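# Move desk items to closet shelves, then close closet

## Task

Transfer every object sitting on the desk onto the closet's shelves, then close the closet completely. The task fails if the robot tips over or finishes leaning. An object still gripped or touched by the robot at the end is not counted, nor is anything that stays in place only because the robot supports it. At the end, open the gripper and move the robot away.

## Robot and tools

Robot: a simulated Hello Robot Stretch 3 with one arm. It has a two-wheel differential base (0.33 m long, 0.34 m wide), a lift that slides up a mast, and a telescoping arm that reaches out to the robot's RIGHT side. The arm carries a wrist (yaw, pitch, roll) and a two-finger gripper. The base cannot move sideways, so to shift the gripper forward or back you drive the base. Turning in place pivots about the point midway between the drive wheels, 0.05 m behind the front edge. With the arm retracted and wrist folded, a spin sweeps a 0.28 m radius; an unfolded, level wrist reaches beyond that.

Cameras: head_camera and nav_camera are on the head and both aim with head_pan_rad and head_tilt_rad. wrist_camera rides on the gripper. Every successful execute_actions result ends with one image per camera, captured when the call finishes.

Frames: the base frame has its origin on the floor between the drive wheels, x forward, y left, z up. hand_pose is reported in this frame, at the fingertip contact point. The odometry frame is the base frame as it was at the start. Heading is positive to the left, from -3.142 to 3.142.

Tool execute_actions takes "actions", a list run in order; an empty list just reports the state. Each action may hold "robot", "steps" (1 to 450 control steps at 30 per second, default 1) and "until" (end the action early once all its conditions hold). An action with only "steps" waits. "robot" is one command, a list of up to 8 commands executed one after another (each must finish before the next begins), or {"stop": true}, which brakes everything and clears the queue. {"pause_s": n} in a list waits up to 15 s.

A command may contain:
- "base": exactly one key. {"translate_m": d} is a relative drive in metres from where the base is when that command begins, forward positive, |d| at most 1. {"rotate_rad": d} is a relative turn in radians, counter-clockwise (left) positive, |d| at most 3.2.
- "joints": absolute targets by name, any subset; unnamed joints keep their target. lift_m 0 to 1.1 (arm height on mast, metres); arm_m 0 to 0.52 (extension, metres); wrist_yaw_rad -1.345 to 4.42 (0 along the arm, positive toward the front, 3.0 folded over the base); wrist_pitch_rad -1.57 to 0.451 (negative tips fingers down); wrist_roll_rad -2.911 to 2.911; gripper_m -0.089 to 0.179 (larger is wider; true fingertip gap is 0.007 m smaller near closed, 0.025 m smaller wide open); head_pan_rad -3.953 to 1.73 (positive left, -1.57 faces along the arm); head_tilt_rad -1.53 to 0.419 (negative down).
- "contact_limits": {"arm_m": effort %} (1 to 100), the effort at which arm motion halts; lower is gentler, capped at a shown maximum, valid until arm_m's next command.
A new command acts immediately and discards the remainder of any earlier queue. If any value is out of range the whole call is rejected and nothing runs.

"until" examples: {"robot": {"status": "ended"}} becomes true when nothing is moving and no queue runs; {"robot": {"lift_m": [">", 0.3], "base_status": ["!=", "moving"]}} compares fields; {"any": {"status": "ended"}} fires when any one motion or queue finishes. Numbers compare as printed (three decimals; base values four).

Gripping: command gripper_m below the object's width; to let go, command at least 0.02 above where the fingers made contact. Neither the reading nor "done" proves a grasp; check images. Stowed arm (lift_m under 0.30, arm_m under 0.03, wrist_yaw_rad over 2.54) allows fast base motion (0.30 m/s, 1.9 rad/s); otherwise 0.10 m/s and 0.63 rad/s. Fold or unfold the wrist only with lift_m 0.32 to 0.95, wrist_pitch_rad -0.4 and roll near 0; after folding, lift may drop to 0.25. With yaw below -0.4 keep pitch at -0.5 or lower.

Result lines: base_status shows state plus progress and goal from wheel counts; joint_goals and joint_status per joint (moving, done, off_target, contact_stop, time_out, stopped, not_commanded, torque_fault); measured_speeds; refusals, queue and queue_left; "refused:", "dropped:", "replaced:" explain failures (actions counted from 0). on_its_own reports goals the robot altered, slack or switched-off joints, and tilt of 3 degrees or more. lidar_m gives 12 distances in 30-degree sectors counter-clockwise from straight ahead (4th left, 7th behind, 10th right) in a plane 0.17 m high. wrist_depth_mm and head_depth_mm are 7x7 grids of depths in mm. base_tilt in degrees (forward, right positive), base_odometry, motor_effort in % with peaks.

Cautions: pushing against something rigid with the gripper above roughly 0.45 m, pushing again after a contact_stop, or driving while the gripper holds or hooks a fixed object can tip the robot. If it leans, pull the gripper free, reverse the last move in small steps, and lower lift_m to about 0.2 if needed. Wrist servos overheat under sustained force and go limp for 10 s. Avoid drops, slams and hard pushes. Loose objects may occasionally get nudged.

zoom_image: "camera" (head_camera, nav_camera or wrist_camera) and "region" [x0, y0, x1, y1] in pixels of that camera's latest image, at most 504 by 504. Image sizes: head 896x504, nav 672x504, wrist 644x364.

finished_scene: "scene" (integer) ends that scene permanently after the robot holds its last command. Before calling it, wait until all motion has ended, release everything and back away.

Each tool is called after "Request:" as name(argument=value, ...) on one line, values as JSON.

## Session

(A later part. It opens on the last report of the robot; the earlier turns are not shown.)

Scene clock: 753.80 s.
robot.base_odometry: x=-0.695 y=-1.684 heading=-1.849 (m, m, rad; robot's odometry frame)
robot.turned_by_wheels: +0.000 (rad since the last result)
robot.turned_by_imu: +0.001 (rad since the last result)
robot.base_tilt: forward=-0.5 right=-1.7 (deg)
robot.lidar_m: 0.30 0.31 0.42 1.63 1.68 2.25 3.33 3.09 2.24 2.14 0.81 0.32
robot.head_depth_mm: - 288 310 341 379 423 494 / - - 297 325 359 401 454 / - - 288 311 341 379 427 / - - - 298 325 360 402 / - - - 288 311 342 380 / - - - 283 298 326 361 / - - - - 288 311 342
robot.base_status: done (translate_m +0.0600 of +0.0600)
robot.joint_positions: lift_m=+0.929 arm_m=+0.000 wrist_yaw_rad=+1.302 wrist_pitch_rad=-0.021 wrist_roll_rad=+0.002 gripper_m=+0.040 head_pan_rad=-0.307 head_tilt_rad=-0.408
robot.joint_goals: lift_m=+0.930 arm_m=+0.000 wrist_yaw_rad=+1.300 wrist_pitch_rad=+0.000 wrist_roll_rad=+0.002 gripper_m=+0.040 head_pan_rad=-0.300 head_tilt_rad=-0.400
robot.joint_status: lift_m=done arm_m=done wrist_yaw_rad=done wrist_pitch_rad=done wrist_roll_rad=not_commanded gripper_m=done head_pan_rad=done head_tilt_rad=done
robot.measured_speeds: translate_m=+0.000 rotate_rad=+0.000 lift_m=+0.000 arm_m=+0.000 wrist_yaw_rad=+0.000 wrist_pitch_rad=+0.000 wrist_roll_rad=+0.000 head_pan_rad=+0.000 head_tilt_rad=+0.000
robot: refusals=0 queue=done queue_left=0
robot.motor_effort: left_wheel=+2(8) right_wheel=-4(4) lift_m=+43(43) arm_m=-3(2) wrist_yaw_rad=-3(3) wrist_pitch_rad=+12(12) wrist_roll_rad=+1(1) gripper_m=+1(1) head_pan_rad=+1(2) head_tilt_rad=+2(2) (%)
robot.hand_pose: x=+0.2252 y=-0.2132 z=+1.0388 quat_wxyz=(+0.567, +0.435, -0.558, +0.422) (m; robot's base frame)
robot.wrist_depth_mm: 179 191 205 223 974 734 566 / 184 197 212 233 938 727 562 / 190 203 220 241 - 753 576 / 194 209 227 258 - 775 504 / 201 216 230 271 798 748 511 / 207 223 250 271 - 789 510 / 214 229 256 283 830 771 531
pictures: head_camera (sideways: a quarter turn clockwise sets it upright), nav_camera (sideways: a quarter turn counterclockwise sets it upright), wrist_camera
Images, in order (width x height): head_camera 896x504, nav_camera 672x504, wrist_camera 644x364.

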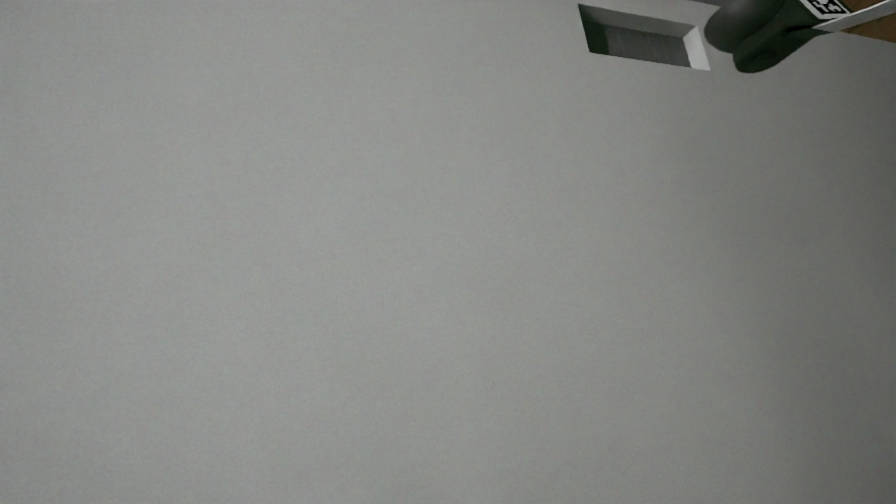

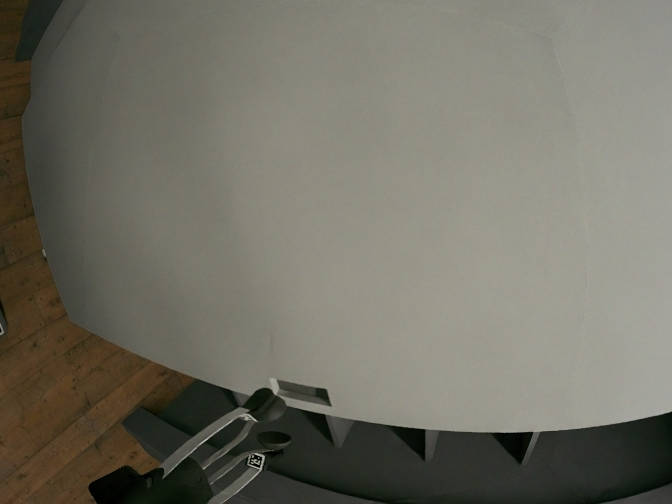

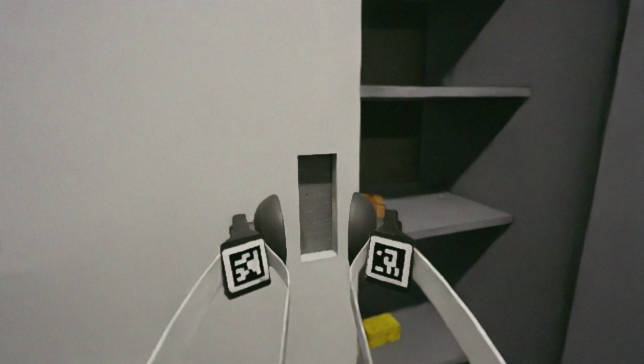

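Request:
execute_actions(actions=[{"robot":[{"joints":{"wrist_yaw_rad":1.45,"arm_m":0.02}},{"base":{"translate_m":0.03}}],"steps":450,"until":{"robot":{"status":"ended"}}}])

Request:
zoom_image(camera="wrist_camera", region=[200,100,500,340])

Scene clock: 761.43 s.
robot.base_odometry: x=-0.703 y=-1.713 heading=-1.849 (m, m, rad; robot's odometry frame)
robot.turned_by_wheels: +0.000 (rad since the last result)
robot.turned_by_imu: +0.001 (rad since the last result)
robot.base_tilt: forward=-0.6 right=-1.7 (deg)
robot.lidar_m: 0.27 0.28 0.38 0.90 1.68 2.25 3.33 3.09 2.24 2.14 0.80 0.29
robot.head_depth_mm: - - 284 301 334 385 441 / - - - 290 317 351 404 / - - - 283 301 335 375 / - - - - 290 317 354 / - - - - 284 301 335 / - - - - - 290 318 / - - - - - 283 302
robot.base_status: done (translate_m +0.0300 of +0.0300)
robot.joint_positions: lift_m=+0.929 arm_m=+0.020 wrist_yaw_rad=+1.448 wrist_pitch_rad=-0.021 wrist_roll_rad=+0.002 gripper_m=+0.040 head_pan_rad=-0.307 head_tilt_rad=-0.408
robot.joint_goals: lift_m=+0.930 arm_m=+0.020 wrist_yaw_rad=+1.450 wrist_pitch_rad=+0.000 wrist_roll_rad=+0.002 gripper_m=+0.040 head_pan_rad=-0.300 head_tilt_rad=-0.400
robot.joint_status: lift_m=done arm_m=done wrist_yaw_rad=done wrist_pitch_rad=done wrist_roll_rad=not_commanded gripper_m=done head_pan_rad=done head_tilt_rad=done
robot.measured_speeds: translate_m=+0.000 rotate_rad=+0.000 lift_m=+0.000 arm_m=+0.000 wrist_yaw_rad=+0.000 wrist_pitch_rad=+0.000 wrist_roll_rad=+0.000 head_pan_rad=+0.000 head_tilt_rad=+0.000
robot: refusals=0 queue=done queue_left=0
robot.motor_effort: left_wheel=+3(7) right_wheel=-4(5) lift_m=+43(43) arm_m=+4(3) wrist_yaw_rad=+1(2) wrist_pitch_rad=+12(12) wrist_roll_rad=+1(1) gripper_m=+0(0) head_pan_rad=+3(2) head_tilt_rad=+2(3) (%)
robot.hand_pose: x=+0.2324 y=-0.1961 z=+1.0388 quat_wxyz=(+0.535, +0.474, -0.525, +0.462) (m; robot's base frame)
robot.wrist_depth_mm: 164 170 177 187 197 861 627 / 169 174 184 194 206 825 593 / 174 181 190 200 214 874 616 / 182 189 198 209 227 884 646 / 186 195 202 216 665 704 643 / 192 202 217 227 - 918 655 / 200 209 222 237 773 820 656
pictures: head_camera (sideways: a quarter turn clockwise sets it upright), nav_camera (sideways: a quarter turn counterclockwise sets it upright), wrist_camera
Images, in order (width x height): head_camera 896x504, nav_camera 672x504, wrist_camera 644x364.

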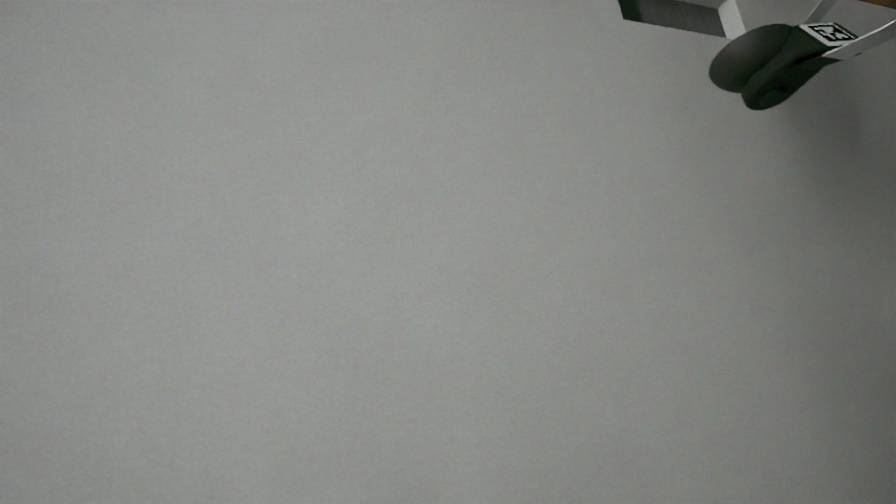

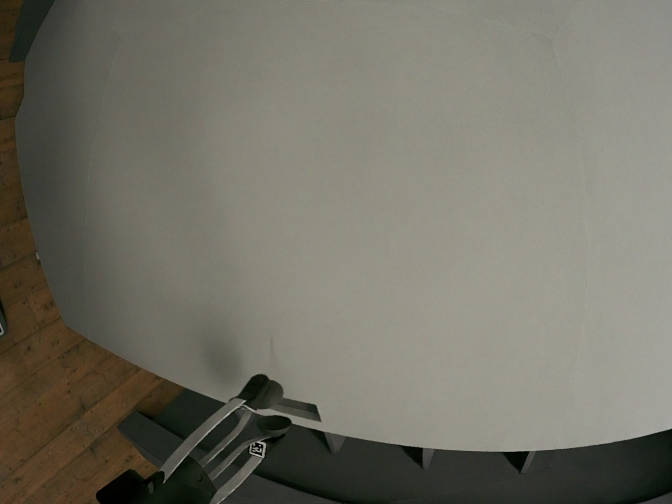

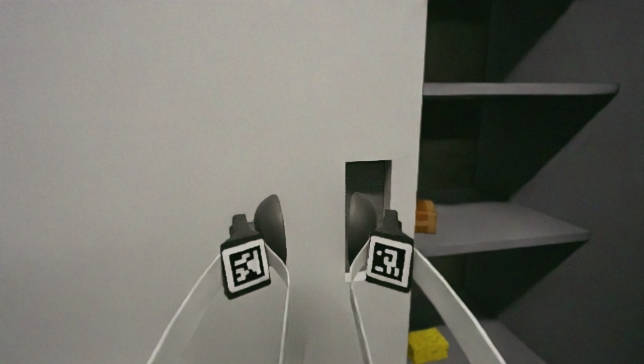

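Region (200, 100, 500, 340) of wrist_camera's 644x364 image, scaled by 1.680; it fills the top 403 rows of this view, and the rest is white.

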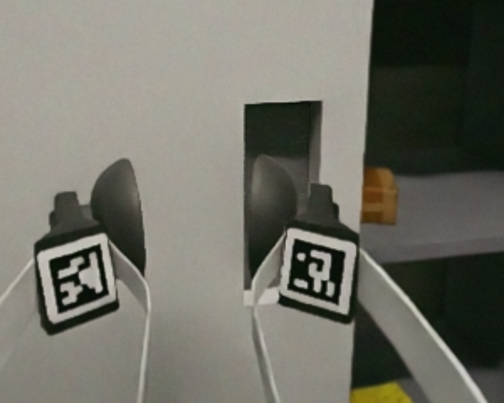

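Aligned. Advance slightly and push.

Request:
execute_actions(actions=[{"robot":[{"base":{"translate_m":0.022}},{"joints":{"arm_m":0.12},"contact_limits":{"arm_m":35}}],"steps":300,"until":{"robot":{"status":"ended"}}}])

Scene clock: 767.17 s.
robot.base_odometry: x=-0.709 y=-1.734 heading=-1.849 (m, m, rad; robot's odometry frame)
robot.turned_by_wheels: +0.000 (rad since the last result)
robot.turned_by_imu: +0.001 (rad since the last result)
robot.base_tilt: forward=-0.5 right=-1.8 (deg)
robot.lidar_m: 0.25 0.26 0.35 0.78 1.68 2.25 3.38 3.08 2.24 2.14 0.37 0.26
robot.head_depth_mm: - - - - 301 339 387 / - - - - 290 319 361 / - - - - - 302 339 / - - - - - 290 319 / - - - - - - 302 / - - - - - - 290 / - - - - - - -
robot.base_status: done (translate_m +0.0220 of +0.0220)
robot.joint_positions: lift_m=+0.929 arm_m=+0.120 wrist_yaw_rad=+1.448 wrist_pitch_rad=-0.021 wrist_roll_rad=+0.002 gripper_m=+0.040 head_pan_rad=-0.307 head_tilt_rad=-0.408
robot.joint_goals: lift_m=+0.930 arm_m=+0.120 wrist_yaw_rad=+1.450 wrist_pitch_rad=+0.000 wrist_roll_rad=+0.002 gripper_m=+0.040 head_pan_rad=-0.300 head_tilt_rad=-0.400
robot.joint_status: lift_m=done arm_m=done wrist_yaw_rad=done wrist_pitch_rad=done wrist_roll_rad=not_commanded gripper_m=done head_pan_rad=done head_tilt_rad=done
robot.measured_speeds: translate_m=+0.000 rotate_rad=+0.000 lift_m=+0.000 arm_m=+0.000 wrist_yaw_rad=+0.000 wrist_pitch_rad=+0.000 wrist_roll_rad=+0.000 head_pan_rad=+0.000 head_tilt_rad=+0.000
robot: refusals=0 queue=done queue_left=0
robot.motor_effort: left_wheel=+3(7) right_wheel=-4(6) lift_m=+43(43) arm_m=+4(7) wrist_yaw_rad=+1(1) wrist_pitch_rad=+12(12) wrist_roll_rad=+1(1) gripper_m=+0(1) head_pan_rad=+2(4) head_tilt_rad=+2(2) (%)
robot.contact_limits: arm_m 35 (drawing in: default 15, maximum 25; extending or still: default 22, maximum 35)
robot.hand_pose: x=+0.2324 y=-0.2959 z=+1.0388 quat_wxyz=(+0.534, +0.474, -0.525, +0.462) (m; robot's base frame)
robot.wrist_depth_mm: 148 154 161 831 866 735 525 / 154 158 166 847 878 705 530 / 158 164 172 867 925 750 541 / 164 170 183 916 952 754 550 / 169 175 195 671 644 654 547 / 175 184 200 - - 772 558 / 183 188 201 864 887 748 558
pictures: head_camera (sideways: a quarter turn clockwise sets it upright), nav_camera (sideways: a quarter turn counterclockwise sets it upright), wrist_camera
Images, in order (width x height): head_camera 896x504, nav_camera 672x504, wrist_camera 644x364.

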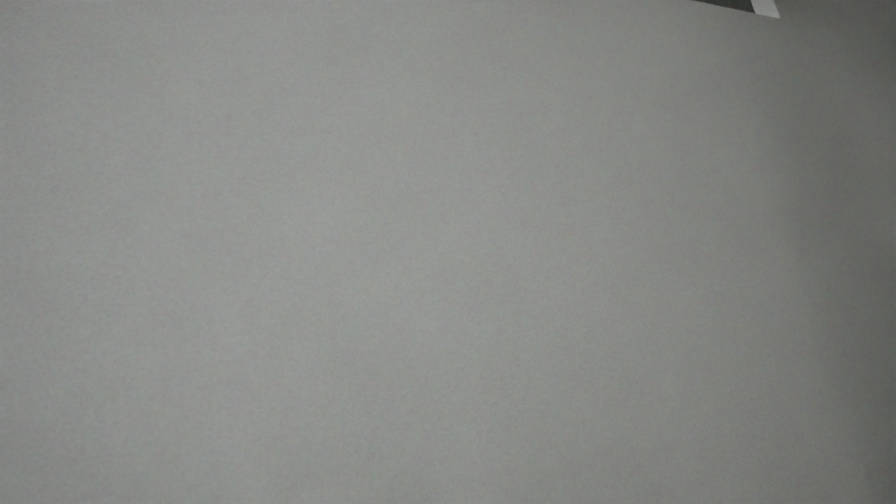

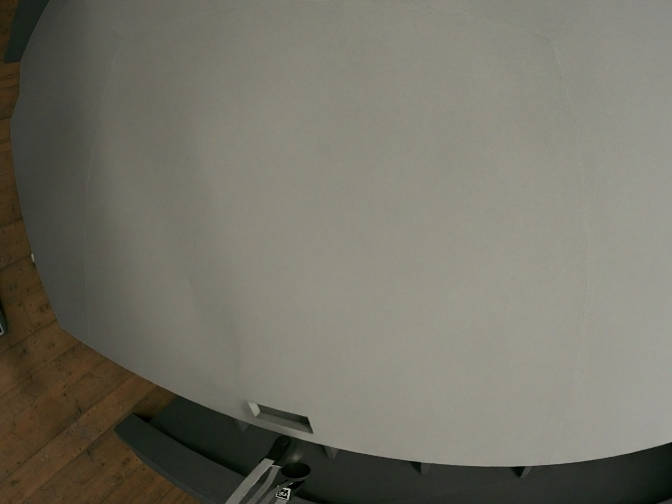

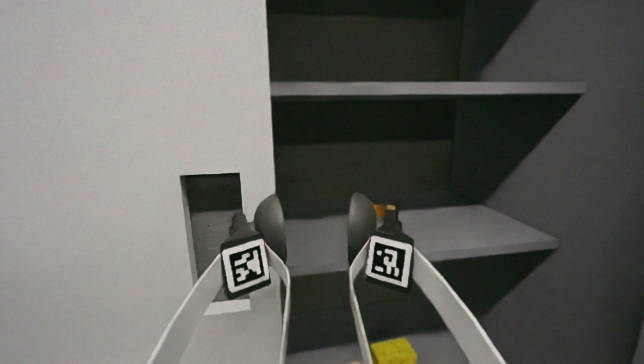

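Request:
execute_actions(actions=[{"robot":[{"joints":{"arm_m":0.02}},{"base":{"translate_m":0.035}},{"joints":{"arm_m":0.12},"contact_limits":{"arm_m":35}}],"steps":300,"until":{"robot":{"status":"ended"}}}])

Scene clock: 774.93 s.
robot.base_odometry: x=-0.719 y=-1.768 heading=-1.849 (m, m, rad; robot's odometry frame)
robot.turned_by_wheels: +0.000 (rad since the last result)
robot.turned_by_imu: -0.094 (rad since the last result)
robot.base_tilt: forward=-0.6 right=-1.7 (deg)
robot.lidar_m: 0.23 0.23 0.29 0.75 1.65 2.07 3.82 3.46 2.31 2.14 0.79 0.25
robot.head_depth_mm: - - - - 298 337 387 / - - - - 286 310 353 / - - - - - 292 324 / - - - - - - 301 / - - - - - - 288 / - - - - - - - / - - - - - - -
robot.base_status: done (translate_m +0.0350 of +0.0350)
robot.joint_positions: lift_m=+0.930 arm_m=+0.120 wrist_yaw_rad=+1.491 wrist_pitch_rad=-0.022 wrist_roll_rad=+0.002 gripper_m=+0.040 head_pan_rad=-0.307 head_tilt_rad=-0.407
robot.joint_goals: lift_m=+0.930 arm_m=+0.120 wrist_yaw_rad=+1.489 wrist_pitch_rad=+0.000 wrist_roll_rad=+0.002 gripper_m=+0.040 head_pan_rad=-0.300 head_tilt_rad=-0.400
robot.joint_status: lift_m=done arm_m=done wrist_yaw_rad=done wrist_pitch_rad=done wrist_roll_rad=not_commanded gripper_m=done head_pan_rad=done head_tilt_rad=done
robot.measured_speeds: translate_m=+0.000 rotate_rad=+0.000 lift_m=+0.000 arm_m=+0.000 wrist_yaw_rad=+0.000 wrist_pitch_rad=+0.000 wrist_roll_rad=+0.000 head_pan_rad=+0.000 head_tilt_rad=+0.000
robot: refusals=0 queue=done queue_left=0
robot.on_its_own: wrist_yaw_rad is held at +1.489, not at your +1.450, by its stall guard, which is not easing now
robot.motor_effort: left_wheel=+1(10) right_wheel=-3(18) lift_m=+42(43) arm_m=+4(7) wrist_yaw_rad=-2(24) wrist_pitch_rad=+13(14) wrist_roll_rad=+1(1) gripper_m=+0(9) head_pan_rad=+4(2) head_tilt_rad=+2(2) (%)
robot.contact_limits: arm_m 35 (drawing in: default 15, maximum 25; extending or still: default 22, maximum 35)
robot.hand_pose: x=+0.2335 y=-0.2851 z=+1.0386 quat_wxyz=(+0.525, +0.486, -0.515, +0.473) (m; robot's base frame)
robot.wrist_depth_mm: 148 156 165 828 874 683 507 / 153 160 170 860 895 657 512 / 159 166 175 887 945 689 517 / 163 171 187 932 961 693 521 / 169 178 198 648 710 665 525 / 175 183 202 - - 735 538 / 181 188 206 877 879 697 534
pictures: head_camera (sideways: a quarter turn clockwise sets it upright), nav_camera (sideways: a quarter turn counterclockwise sets it upright), wrist_camera
Images, in order (width x height): head_camera 896x504, nav_camera 672x504, wrist_camera 644x364.

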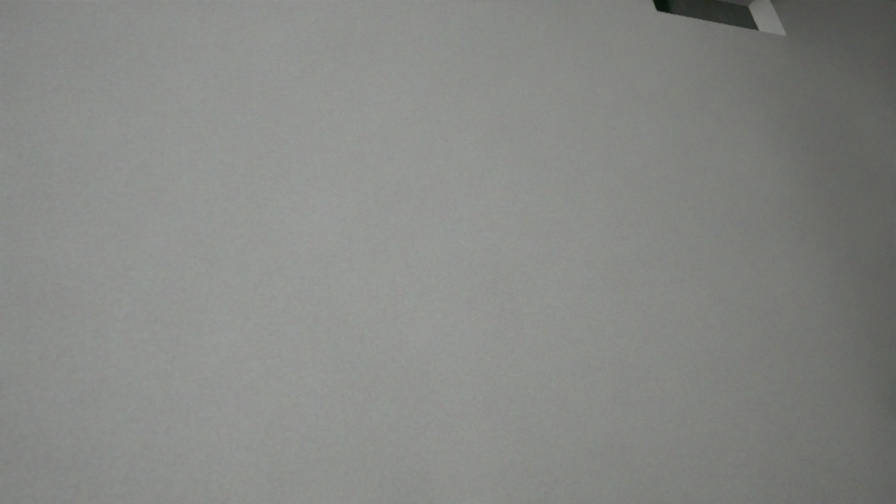

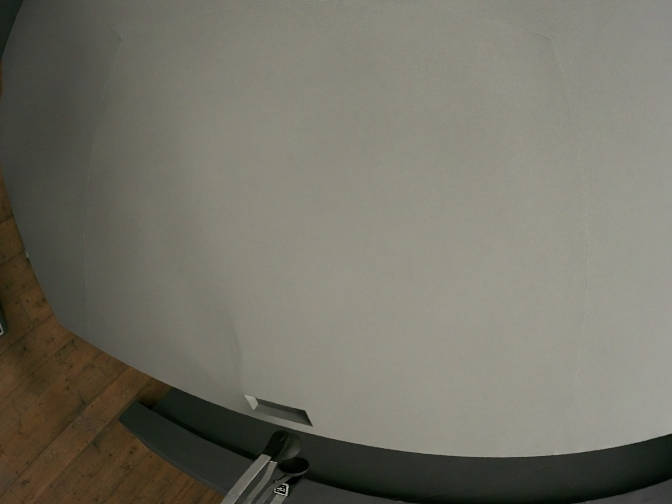

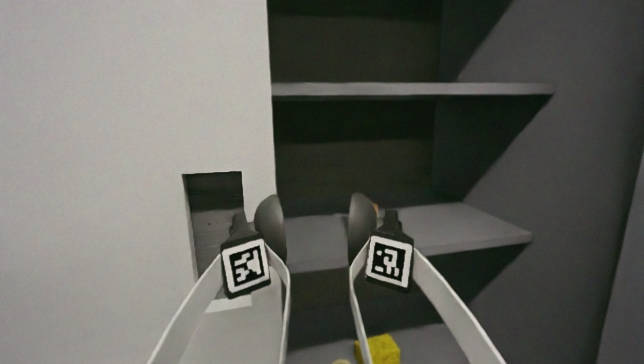

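Request:
execute_actions(actions=[{"robot":[{"base":{"translate_m":-0.08},"joints":{"arm_m":0.0}},{"base":{"rotate_rad":-0.4}},{"base":{"translate_m":-0.23}},{"base":{"rotate_rad":0.495},"joints":{"wrist_yaw_rad":1.7}},{"base":{"translate_m":0.2}}],"steps":450,"until":{"robot":{"status":"ended"}}}])

Scene clock: 797.97 s.
robot.base_odometry: x=-0.589 y=-1.709 heading=-1.754 (m, m, rad; robot's odometry frame)
robot.turned_by_wheels: +0.095 (rad since the last result)
robot.turned_by_imu: +0.096 (rad since the last result)
robot.base_tilt: forward=-0.6 right=-1.8 (deg)
robot.lidar_m: 0.31 0.32 0.43 1.51 1.55 2.09 3.33 3.29 2.36 2.25 0.45 0.32
robot.head_depth_mm: - 292 318 350 388 437 494 / - 285 305 333 368 408 475 / - - 293 319 350 387 436 / - - 286 305 334 369 401 / - - - 293 319 351 389 / - - - 286 305 334 370 / - - - - 294 319 352
robot.base_status: done (translate_m +0.2000 of +0.2000)
robot.joint_positions: lift_m=+0.930 arm_m=+0.000 wrist_yaw_rad=+1.698 wrist_pitch_rad=-0.022 wrist_roll_rad=+0.002 gripper_m=+0.040 head_pan_rad=-0.307 head_tilt_rad=-0.407
robot.joint_goals: lift_m=+0.930 arm_m=+0.000 wrist_yaw_rad=+1.700 wrist_pitch_rad=+0.000 wrist_roll_rad=+0.002 gripper_m=+0.040 head_pan_rad=-0.300 head_tilt_rad=-0.400
robot.joint_status: lift_m=done arm_m=done wrist_yaw_rad=done wrist_pitch_rad=done wrist_roll_rad=not_commanded gripper_m=done head_pan_rad=done head_tilt_rad=done
robot.measured_speeds: translate_m=+0.000 rotate_rad=+0.000 lift_m=+0.000 arm_m=+0.000 wrist_yaw_rad=+0.000 wrist_pitch_rad=+0.000 wrist_roll_rad=+0.000 head_pan_rad=+0.000 head_tilt_rad=+0.000
robot: refusals=0 queue=done queue_left=0
robot.motor_effort: left_wheel=-3(7) right_wheel=+2(9) lift_m=+42(42) arm_m=-2(1) wrist_yaw_rad=+0(0) wrist_pitch_rad=+13(13) wrist_roll_rad=+1(1) gripper_m=+0(0) head_pan_rad=+2(2) head_tilt_rad=+4(3) (%)
robot.hand_pose: x=+0.2322 y=-0.1130 z=+1.0386 quat_wxyz=(+0.473, +0.536, -0.462, +0.525) (m; robot's base frame)
robot.wrist_depth_mm: 229 226 221 218 212 210 205 / 240 234 230 225 220 218 212 / 249 244 239 235 230 224 218 / 261 253 249 246 237 233 229 / 272 263 260 252 247 242 236 / 282 279 274 264 261 251 247 / 299 290 285 276 271 263 255
pictures: head_camera (sideways: a quarter turn clockwise sets it upright), nav_camera (sideways: a quarter turn counterclockwise sets it upright), wrist_camera
Images, in order (width x height): head_camera 896x504, nav_camera 672x504, wrist_camera 644x364.

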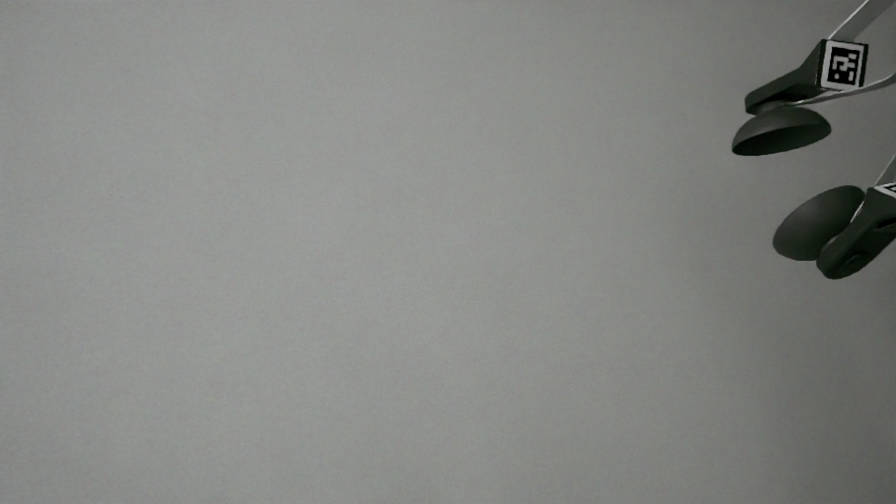

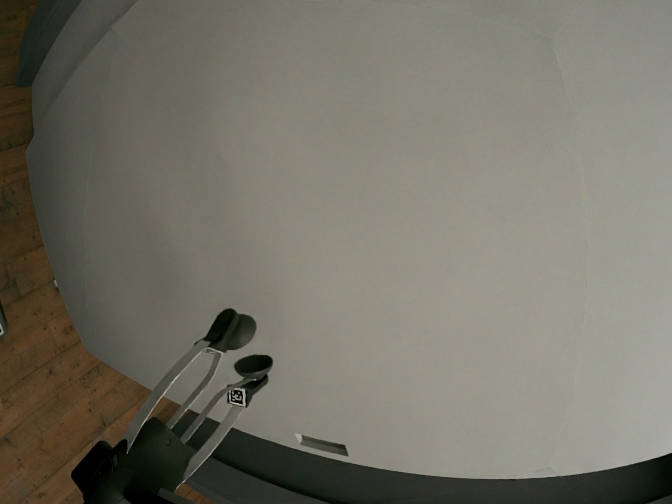

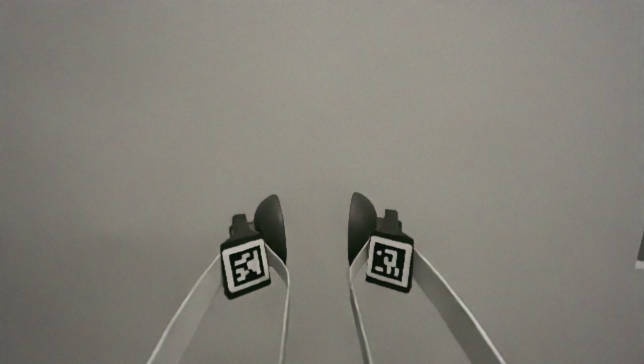

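Request:
execute_actions(actions=[{"robot":{"joints":{"arm_m":0.22}},"steps":300,"until":{"robot":{"status":"ended"}}}])

Scene clock: 804.50 s.
robot.base_odometry: x=-0.589 y=-1.709 heading=-1.754 (m, m, rad; robot's odometry frame)
robot.turned_by_wheels: +0.000 (rad since the last result)
robot.turned_by_imu: +0.001 (rad since the last result)
robot.base_tilt: forward=-0.5 right=-1.8 (deg)
robot.lidar_m: 0.31 0.32 0.43 1.51 1.56 2.09 3.33 3.30 2.36 2.25 0.45 0.32
robot.head_depth_mm: - 293 319 351 390 438 500 / - 286 305 335 369 412 466 / - - 293 319 352 389 438 / - - 286 306 335 370 413 / - - - 294 320 352 391 / - - - 286 306 335 371 / - - - - 294 320 352
robot.base_status: done (translate_m +0.2000 of +0.2000)
robot.joint_positions: lift_m=+0.930 arm_m=+0.220 wrist_yaw_rad=+1.698 wrist_pitch_rad=-0.022 wrist_roll_rad=+0.002 gripper_m=+0.040 head_pan_rad=-0.307 head_tilt_rad=-0.407
robot.joint_goals: lift_m=+0.930 arm_m=+0.220 wrist_yaw_rad=+1.700 wrist_pitch_rad=+0.000 wrist_roll_rad=+0.002 gripper_m=+0.040 head_pan_rad=-0.300 head_tilt_rad=-0.400
robot.joint_status: lift_m=done arm_m=done wrist_yaw_rad=done wrist_pitch_rad=done wrist_roll_rad=not_commanded gripper_m=done head_pan_rad=done head_tilt_rad=done
robot.measured_speeds: translate_m=+0.000 rotate_rad=+0.000 lift_m=+0.000 arm_m=+0.000 wrist_yaw_rad=+0.000 wrist_pitch_rad=+0.000 wrist_roll_rad=+0.000 head_pan_rad=+0.000 head_tilt_rad=+0.000
robot: refusals=0 queue=done queue_left=0
robot.motor_effort: left_wheel=-3(4) right_wheel=+2(2) lift_m=+42(43) arm_m=+3(5) wrist_yaw_rad=+0(1) wrist_pitch_rad=+13(13) wrist_roll_rad=+1(1) gripper_m=+1(0) head_pan_rad=+3(3) head_tilt_rad=+2(2) (%)
robot.hand_pose: x=+0.2322 y=-0.3321 z=+1.0386 quat_wxyz=(+0.473, +0.536, -0.461, +0.525) (m; robot's base frame)
robot.wrist_depth_mm: 236 233 229 223 222 836 750 / 246 241 235 231 232 858 689 / 255 251 247 240 238 921 737 / 266 260 255 250 260 918 744 / 281 273 269 261 605 628 637 / 292 287 280 271 - - 740 / 303 298 295 282 768 874 747
pictures: head_camera (sideways: a quarter turn clockwise sets it upright), nav_camera (sideways: a quarter turn counterclockwise sets it upright), wrist_camera
Images, in order (width x height): head_camera 896x504, nav_camera 672x504, wrist_camera 644x364.

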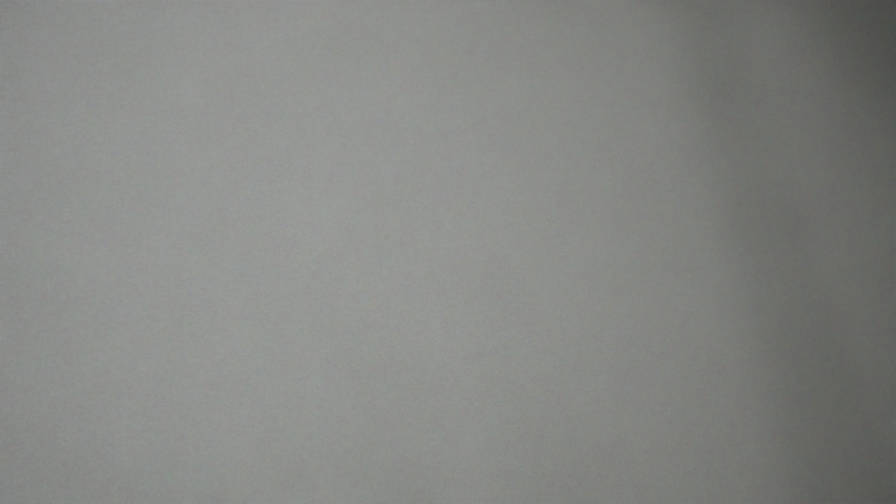

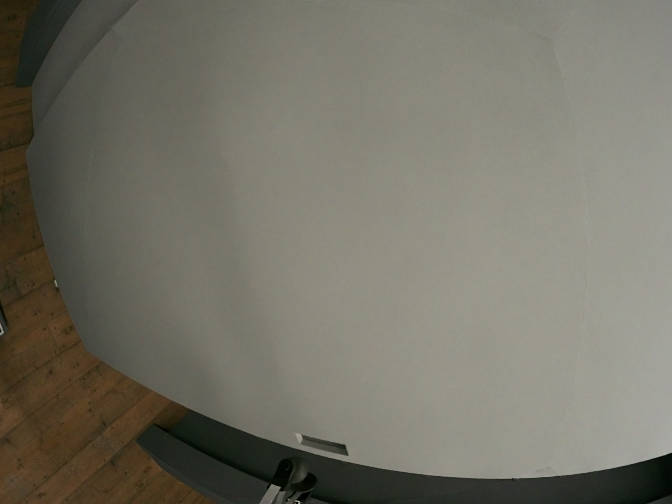

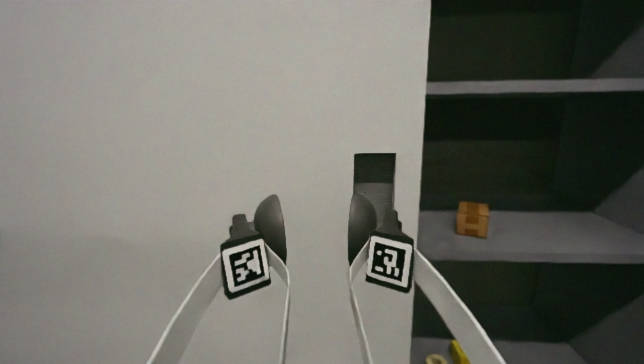

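Request:
execute_actions(actions=[{"robot":[{"joints":{"arm_m":0.23}},{"base":{"translate_m":0.07}}],"steps":300,"until":{"robot":{"status":"ended"}}}])

Scene clock: 809.00 s.
robot.base_odometry: x=-0.602 y=-1.777 heading=-1.754 (m, m, rad; robot's odometry frame)
robot.turned_by_wheels: +0.000 (rad since the last result)
robot.turned_by_imu: +0.001 (rad since the last result)
robot.base_tilt: forward=-0.5 right=-1.7 (deg)
robot.lidar_m: 0.24 0.25 0.33 0.80 1.56 2.10 3.40 3.28 2.35 0.91 0.35 0.25
robot.head_depth_mm: - - - - 291 320 365 / - - - - - 302 342 / - - - - - 290 321 / - - - - - - 303 / - - - - - - 291 / - - - - - - - / - - - - - - -
robot.base_status: done (translate_m +0.0700 of +0.0700)
robot.joint_positions: lift_m=+0.930 arm_m=+0.230 wrist_yaw_rad=+1.698 wrist_pitch_rad=-0.022 wrist_roll_rad=+0.002 gripper_m=+0.040 head_pan_rad=-0.307 head_tilt_rad=-0.407
robot.joint_goals: lift_m=+0.930 arm_m=+0.230 wrist_yaw_rad=+1.700 wrist_pitch_rad=+0.000 wrist_roll_rad=+0.002 gripper_m=+0.040 head_pan_rad=-0.300 head_tilt_rad=-0.400
robot.joint_status: lift_m=done arm_m=done wrist_yaw_rad=done wrist_pitch_rad=done wrist_roll_rad=not_commanded gripper_m=done head_pan_rad=done head_tilt_rad=done
robot.measured_speeds: translate_m=+0.000 rotate_rad=+0.000 lift_m=+0.000 arm_m=+0.000 wrist_yaw_rad=+0.000 wrist_pitch_rad=+0.000 wrist_roll_rad=+0.000 head_pan_rad=+0.000 head_tilt_rad=+0.000
robot: refusals=0 queue=done queue_left=0
robot.motor_effort: left_wheel=-3(4) right_wheel=+2(8) lift_m=+42(42) arm_m=+3(5) wrist_yaw_rad=+0(0) wrist_pitch_rad=+13(13) wrist_roll_rad=+1(1) gripper_m=+0(0) head_pan_rad=+4(3) head_tilt_rad=+3(3) (%)
robot.hand_pose: x=+0.2322 y=-0.3421 z=+1.0386 quat_wxyz=(+0.473, +0.536, -0.461, +0.525) (m; robot's base frame)
robot.wrist_depth_mm: 169 167 163 160 158 767 739 / 176 172 168 165 163 794 674 / 184 179 176 173 170 846 733 / 191 187 183 179 186 865 732 / 200 195 192 187 596 602 642 / 209 206 201 196 204 945 667 / 219 215 209 204 201 867 733
pictures: head_camera (sideways: a quarter turn clockwise sets it upright), nav_camera (sideways: a quarter turn counterclockwise sets it upright), wrist_camera
Images, in order (width x height): head_camera 896x504, nav_camera 672x504, wrist_camera 644x364.

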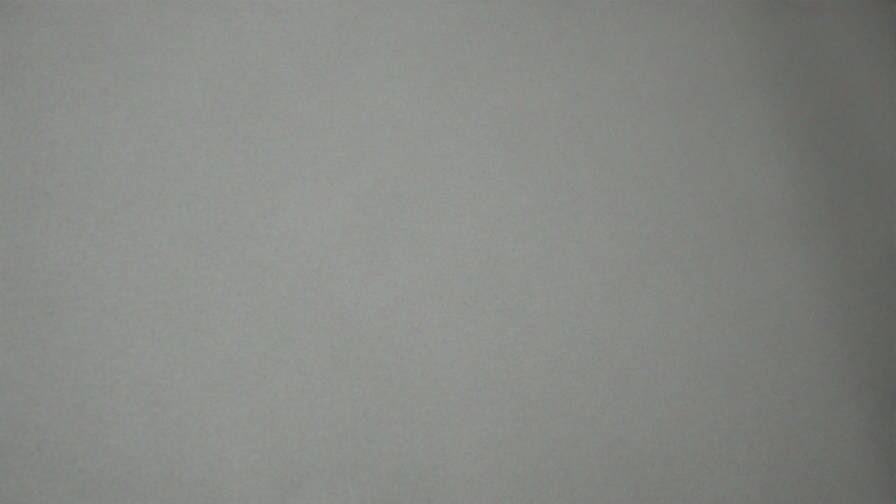

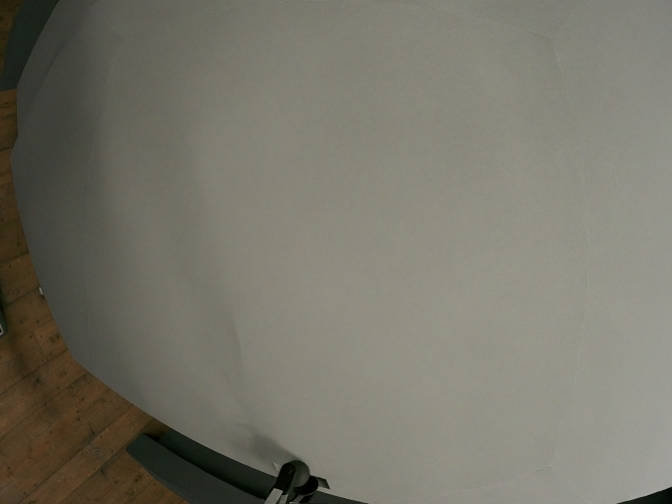

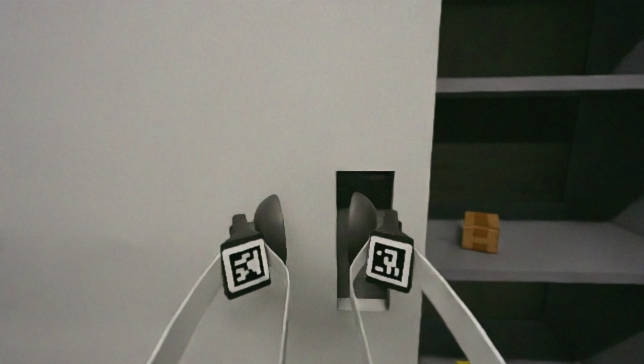

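Request:
execute_actions(actions=[{"robot":[{"base":{"translate_m":0.012}},{"joints":{"arm_m":0.33},"contact_limits":{"arm_m":35}}],"steps":300,"until":{"robot":{"status":"ended"}}}])

Scene clock: 814.30 s.
robot.base_odometry: x=-0.604 y=-1.789 heading=-1.754 (m, m, rad; robot's odometry frame)
robot.turned_by_wheels: +0.000 (rad since the last result)
robot.turned_by_imu: -0.007 (rad since the last result)
robot.base_tilt: forward=-0.6 right=-1.8 (deg)
robot.lidar_m: 0.23 0.24 0.32 0.68 1.56 2.08 3.41 3.30 2.36 0.90 0.34 0.24
robot.head_depth_mm: - - - - 285 306 350 / - - - - - 292 326 / - - - - - 284 307 / - - - - - - 292 / - - - - - - 285 / - - - - - - - / - - - - - - -
robot.base_status: done (translate_m +0.0120 of +0.0120)
robot.joint_positions: lift_m=+0.930 arm_m=+0.330 wrist_yaw_rad=+1.702 wrist_pitch_rad=-0.023 wrist_roll_rad=+0.002 gripper_m=+0.040 head_pan_rad=-0.307 head_tilt_rad=-0.407
robot.joint_goals: lift_m=+0.930 arm_m=+0.330 wrist_yaw_rad=+1.700 wrist_pitch_rad=+0.000 wrist_roll_rad=+0.002 gripper_m=+0.040 head_pan_rad=-0.300 head_tilt_rad=-0.400
robot.joint_status: lift_m=done arm_m=done wrist_yaw_rad=done wrist_pitch_rad=done wrist_roll_rad=not_commanded gripper_m=done head_pan_rad=done head_tilt_rad=done
robot.measured_speeds: translate_m=+0.000 rotate_rad=+0.000 lift_m=+0.000 arm_m=+0.000 wrist_yaw_rad=+0.000 wrist_pitch_rad=+0.000 wrist_roll_rad=+0.000 head_pan_rad=+0.000 head_tilt_rad=+0.000
robot: refusals=0 queue=done queue_left=0
robot.motor_effort: left_wheel=-6(12) right_wheel=+16(34) lift_m=+42(43) arm_m=+3(3) wrist_yaw_rad=-2(40) wrist_pitch_rad=+13(14) wrist_roll_rad=+1(1) gripper_m=+4(13) head_pan_rad=+3(2) head_tilt_rad=+3(3) (%)
robot.contact_limits: arm_m 35 (drawing in: default 15, maximum 25; extending or still: default 22, maximum 35)
robot.hand_pose: x=+0.2321 y=-0.4411 z=+1.0384 quat_wxyz=(+0.472, +0.537, -0.460, +0.526) (m; robot's base frame)
robot.wrist_depth_mm: 165 163 160 157 777 788 615 / 173 169 166 162 443 777 544 / 179 176 172 168 833 854 602 / 187 185 179 179 859 865 614 / 196 191 186 191 582 657 586 / 205 201 196 200 522 820 550 / 216 210 205 200 844 829 607
pictures: head_camera (sideways: a quarter turn clockwise sets it upright), nav_camera (sideways: a quarter turn counterclockwise sets it upright), wrist_camera
Images, in order (width x height): head_camera 896x504, nav_camera 672x504, wrist_camera 644x364.

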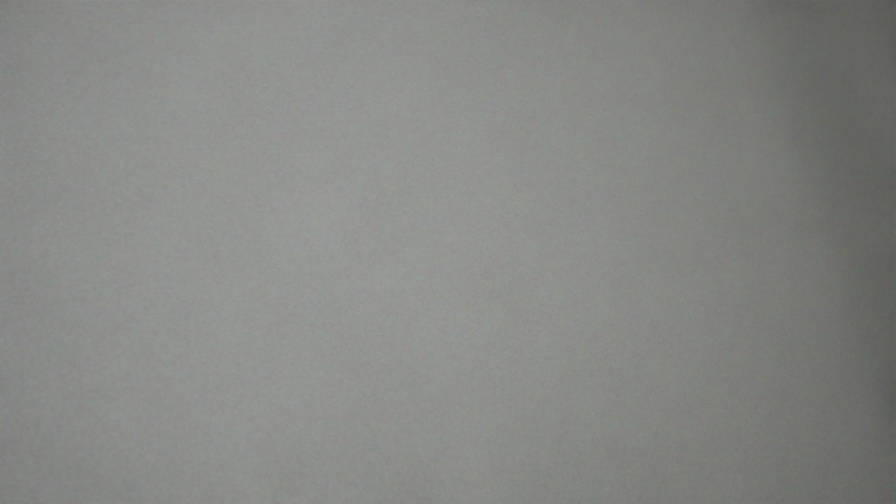

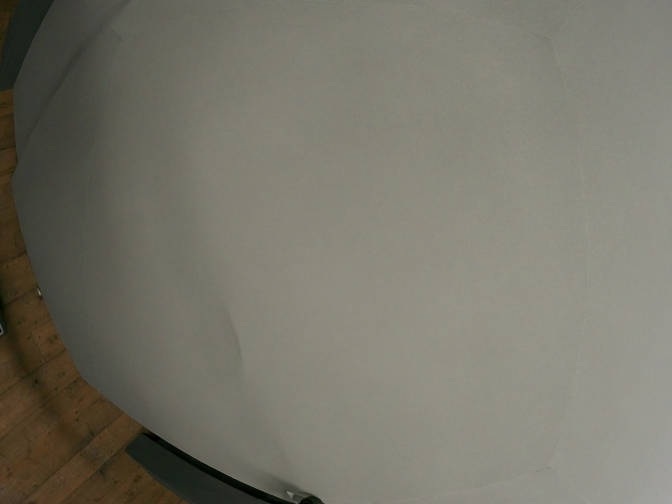

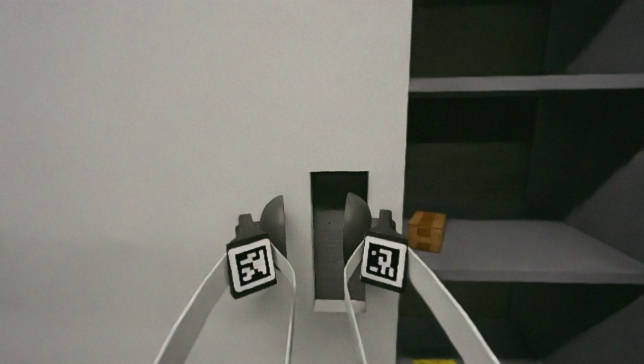

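Working. Continue.

Request:
execute_actions(actions=[{"robot":{"joints":{"arm_m":0.52},"contact_limits":{"arm_m":35}},"steps":300,"until":{"robot":{"status":"ended"}}}])

Scene clock: 818.20 s.
robot.base_odometry: x=-0.604 y=-1.789 heading=-1.754 (m, m, rad; robot's odometry frame)
robot.turned_by_wheels: +0.001 (rad since the last result)
robot.turned_by_imu: +0.001 (rad since the last result)
robot.base_tilt: forward=-0.6 right=-1.8 (deg)
robot.lidar_m: 0.23 0.24 0.38 0.69 1.55 2.08 3.42 3.31 2.36 0.90 0.34 0.24
robot.head_depth_mm: - - - - - 303 347 / - - - - - 291 323 / - - - - - - 303 / - - - - - - 291 / - - - - - - - / - - - - - - - / - - - - - - -
robot.base_status: done (translate_m +0.0120 of +0.0120)
robot.joint_positions: lift_m=+0.930 arm_m=+0.516 wrist_yaw_rad=+1.713 wrist_pitch_rad=-0.022 wrist_roll_rad=+0.002 gripper_m=+0.040 head_pan_rad=-0.307 head_tilt_rad=-0.407
robot.joint_goals: lift_m=+0.930 arm_m=+0.520 wrist_yaw_rad=+1.700 wrist_pitch_rad=+0.000 wrist_roll_rad=+0.002 gripper_m=+0.040 head_pan_rad=-0.300 head_tilt_rad=-0.400
robot.joint_status: lift_m=done arm_m=done wrist_yaw_rad=done wrist_pitch_rad=done wrist_roll_rad=not_commanded gripper_m=done head_pan_rad=done head_tilt_rad=done
robot.measured_speeds: translate_m=+0.000 rotate_rad=+0.000 lift_m=+0.000 arm_m=+0.000 wrist_yaw_rad=+0.000 wrist_pitch_rad=+0.000 wrist_roll_rad=+0.000 head_pan_rad=+0.000 head_tilt_rad=+0.000
robot: refusals=0 queue=done queue_left=0
robot.motor_effort: left_wheel=+0(8) right_wheel=-1(16) lift_m=+42(43) arm_m=+4(7) wrist_yaw_rad=-9(39) wrist_pitch_rad=+13(13) wrist_roll_rad=+1(1) gripper_m=+5(17) head_pan_rad=+2(3) head_tilt_rad=+3(2) (%)
robot.contact_limits: arm_m 35 (drawing in: default 15, maximum 25; extending or still: default 22, maximum 35)
robot.hand_pose: x=+0.2317 y=-0.6252 z=+1.0385 quat_wxyz=(+0.469, +0.540, -0.457, +0.529) (m; robot's base frame)
robot.wrist_depth_mm: 171 168 164 160 781 614 400 / 177 174 171 166 795 545 395 / 187 181 178 174 829 628 397 / 194 189 185 184 851 618 396 / 203 196 193 200 654 585 397 / 211 206 203 203 530 531 278 / 223 217 210 204 846 564 279
pictures: head_camera (sideways: a quarter turn clockwise sets it upright), nav_camera (sideways: a quarter turn counterclockwise sets it upright), wrist_camera
Images, in order (width x height): head_camera 896x504, nav_camera 672x504, wrist_camera 644x364.

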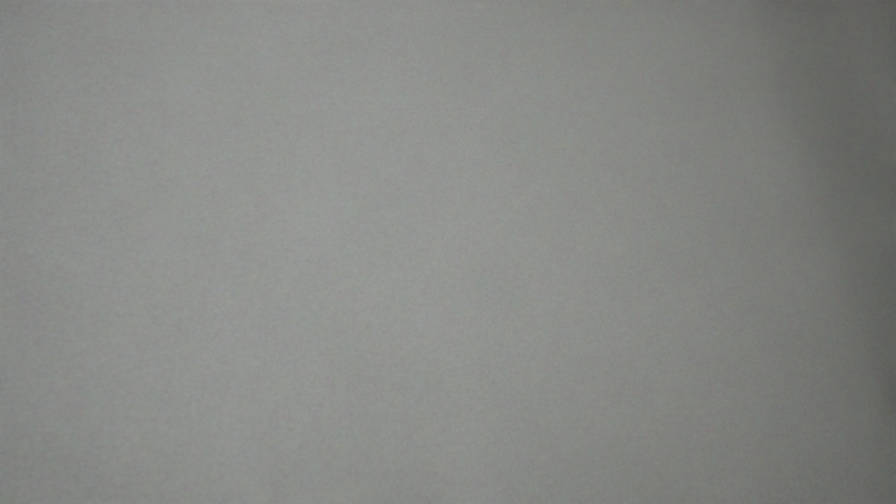

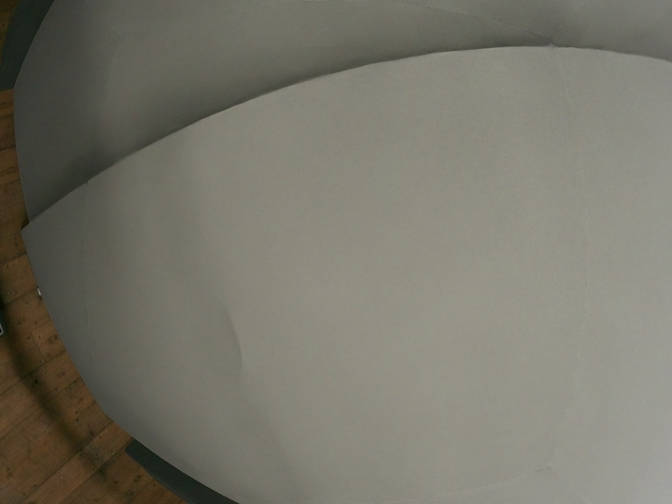

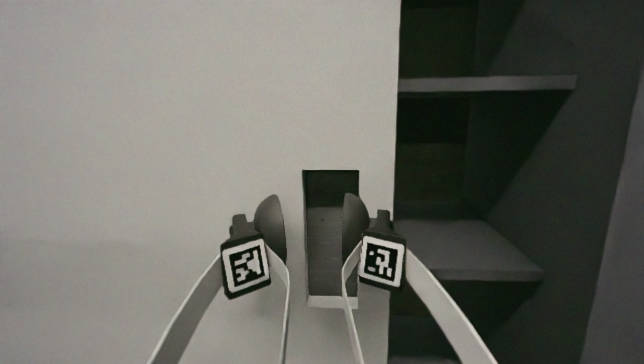

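Request:
execute_actions(actions=[{"robot":[{"base":{"translate_m":-0.1}},{"joints":{"arm_m":0.0},"base":{"rotate_rad":0.695}},{"base":{"translate_m":-0.37}},{"base":{"rotate_rad":-0.695},"joints":{"arm_m":0.26,"wrist_yaw_rad":1.7}},{"base":{"translate_m":0.31}}],"steps":450,"until":{"robot":{"status":"ended"}}}])

Scene clock: 836.20 s.
robot.base_odometry: x=-0.769 y=-1.380 heading=-1.754 (m, m, rad; robot's odometry frame)
robot.turned_by_wheels: +0.000 (rad since the last result)
robot.turned_by_imu: -0.508 (rad since the last result)
robot.base_tilt: forward=-0.9 right=-1.8 (deg)
robot.lidar_m: 0.71 0.68 0.75 0.95 1.59 1.64 2.21 2.95 3.15 2.28 2.18 1.04
robot.head_depth_mm: 1993 2097 2219 2384 2195 1712 1396 / 2085 2197 2386 2524 2209 1706 1391 / 943 1023 1121 1246 1382 1601 1398 / 875 940 1016 1102 1213 1338 1396 / 1063 1146 1245 1330 1462 1555 1332 / 713 759 800 868 916 993 1075 / 655 691 732 775 826 882 948
robot.base_status: moving (translate_m +0.0123 of +0.3100)
robot.joint_positions: lift_m=+0.930 arm_m=+0.260 wrist_yaw_rad=+1.699 wrist_pitch_rad=-0.022 wrist_roll_rad=+0.003 gripper_m=+0.040 head_pan_rad=-0.306 head_tilt_rad=-0.401
robot.joint_goals: lift_m=+0.930 arm_m=+0.260 wrist_yaw_rad=+1.700 wrist_pitch_rad=+0.000 wrist_roll_rad=+0.003 gripper_m=+0.040 head_pan_rad=-0.300 head_tilt_rad=-0.400
robot.joint_status: lift_m=done arm_m=done wrist_yaw_rad=done wrist_pitch_rad=done wrist_roll_rad=not_commanded gripper_m=done head_pan_rad=done head_tilt_rad=done
robot.measured_speeds: translate_m=+0.058 rotate_rad=+0.000 lift_m=+0.000 arm_m=+0.000 wrist_yaw_rad=+0.000 wrist_pitch_rad=+0.000 wrist_roll_rad=+0.000 head_pan_rad=+0.000 head_tilt_rad=+0.000
robot: refusals=0 queue=running queue_left=0
robot.motor_effort: left_wheel=+6(77) right_wheel=+0(89) lift_m=+39(42) arm_m=+4(1) wrist_yaw_rad=+0(26) wrist_pitch_rad=+12(24) wrist_roll_rad=+1(1) gripper_m=+0(6) head_pan_rad=+2(1) head_tilt_rad=+0(2) (%)
robot.hand_pose: x=+0.2322 y=-0.3719 z=+1.0387 quat_wxyz=(+0.472, +0.537, -0.461, +0.525) (m; robot's base frame)
robot.wrist_depth_mm: 594 652 707 913 - - - / 614 673 754 919 - - - / 635 680 763 964 - - - / 624 721 799 - - - - / 671 726 797 - - - - / 681 760 845 - - - - / 695 763 898 - - - -
pictures: head_camera (sideways: a quarter turn clockwise sets it upright), nav_camera (sideways: a quarter turn counterclockwise sets it upright), wrist_camera
Images, in order (width x height): head_camera 896x504, nav_camera 672x504, wrist_camera 644x364.

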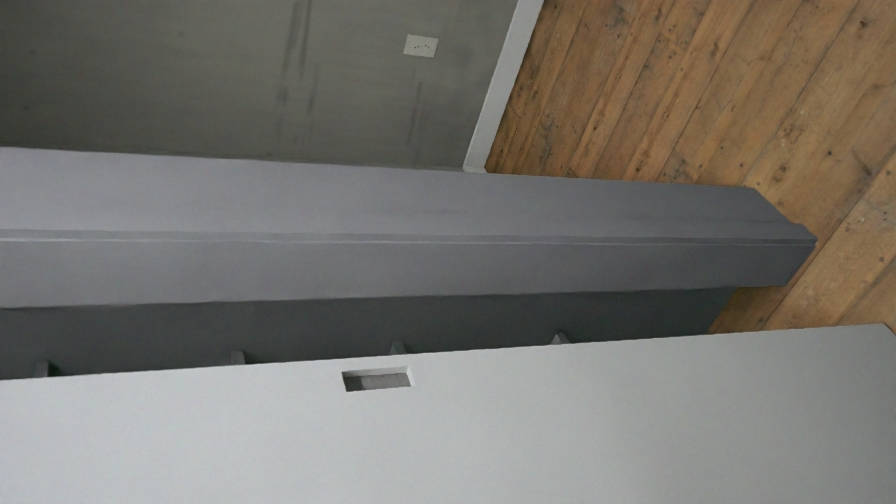

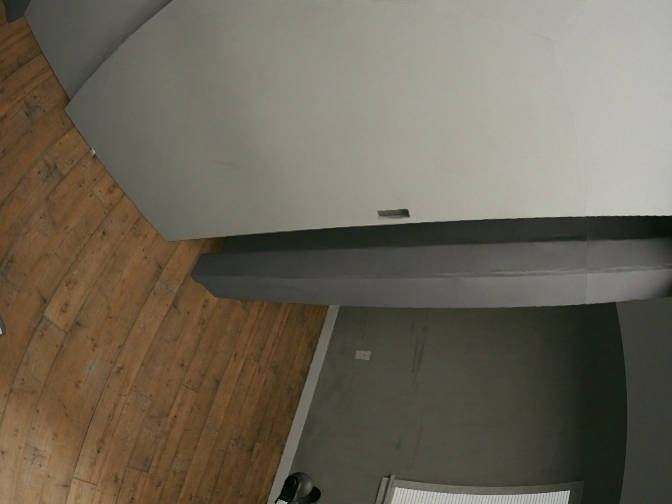

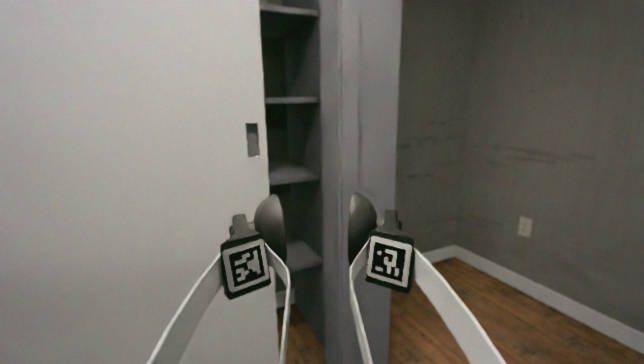

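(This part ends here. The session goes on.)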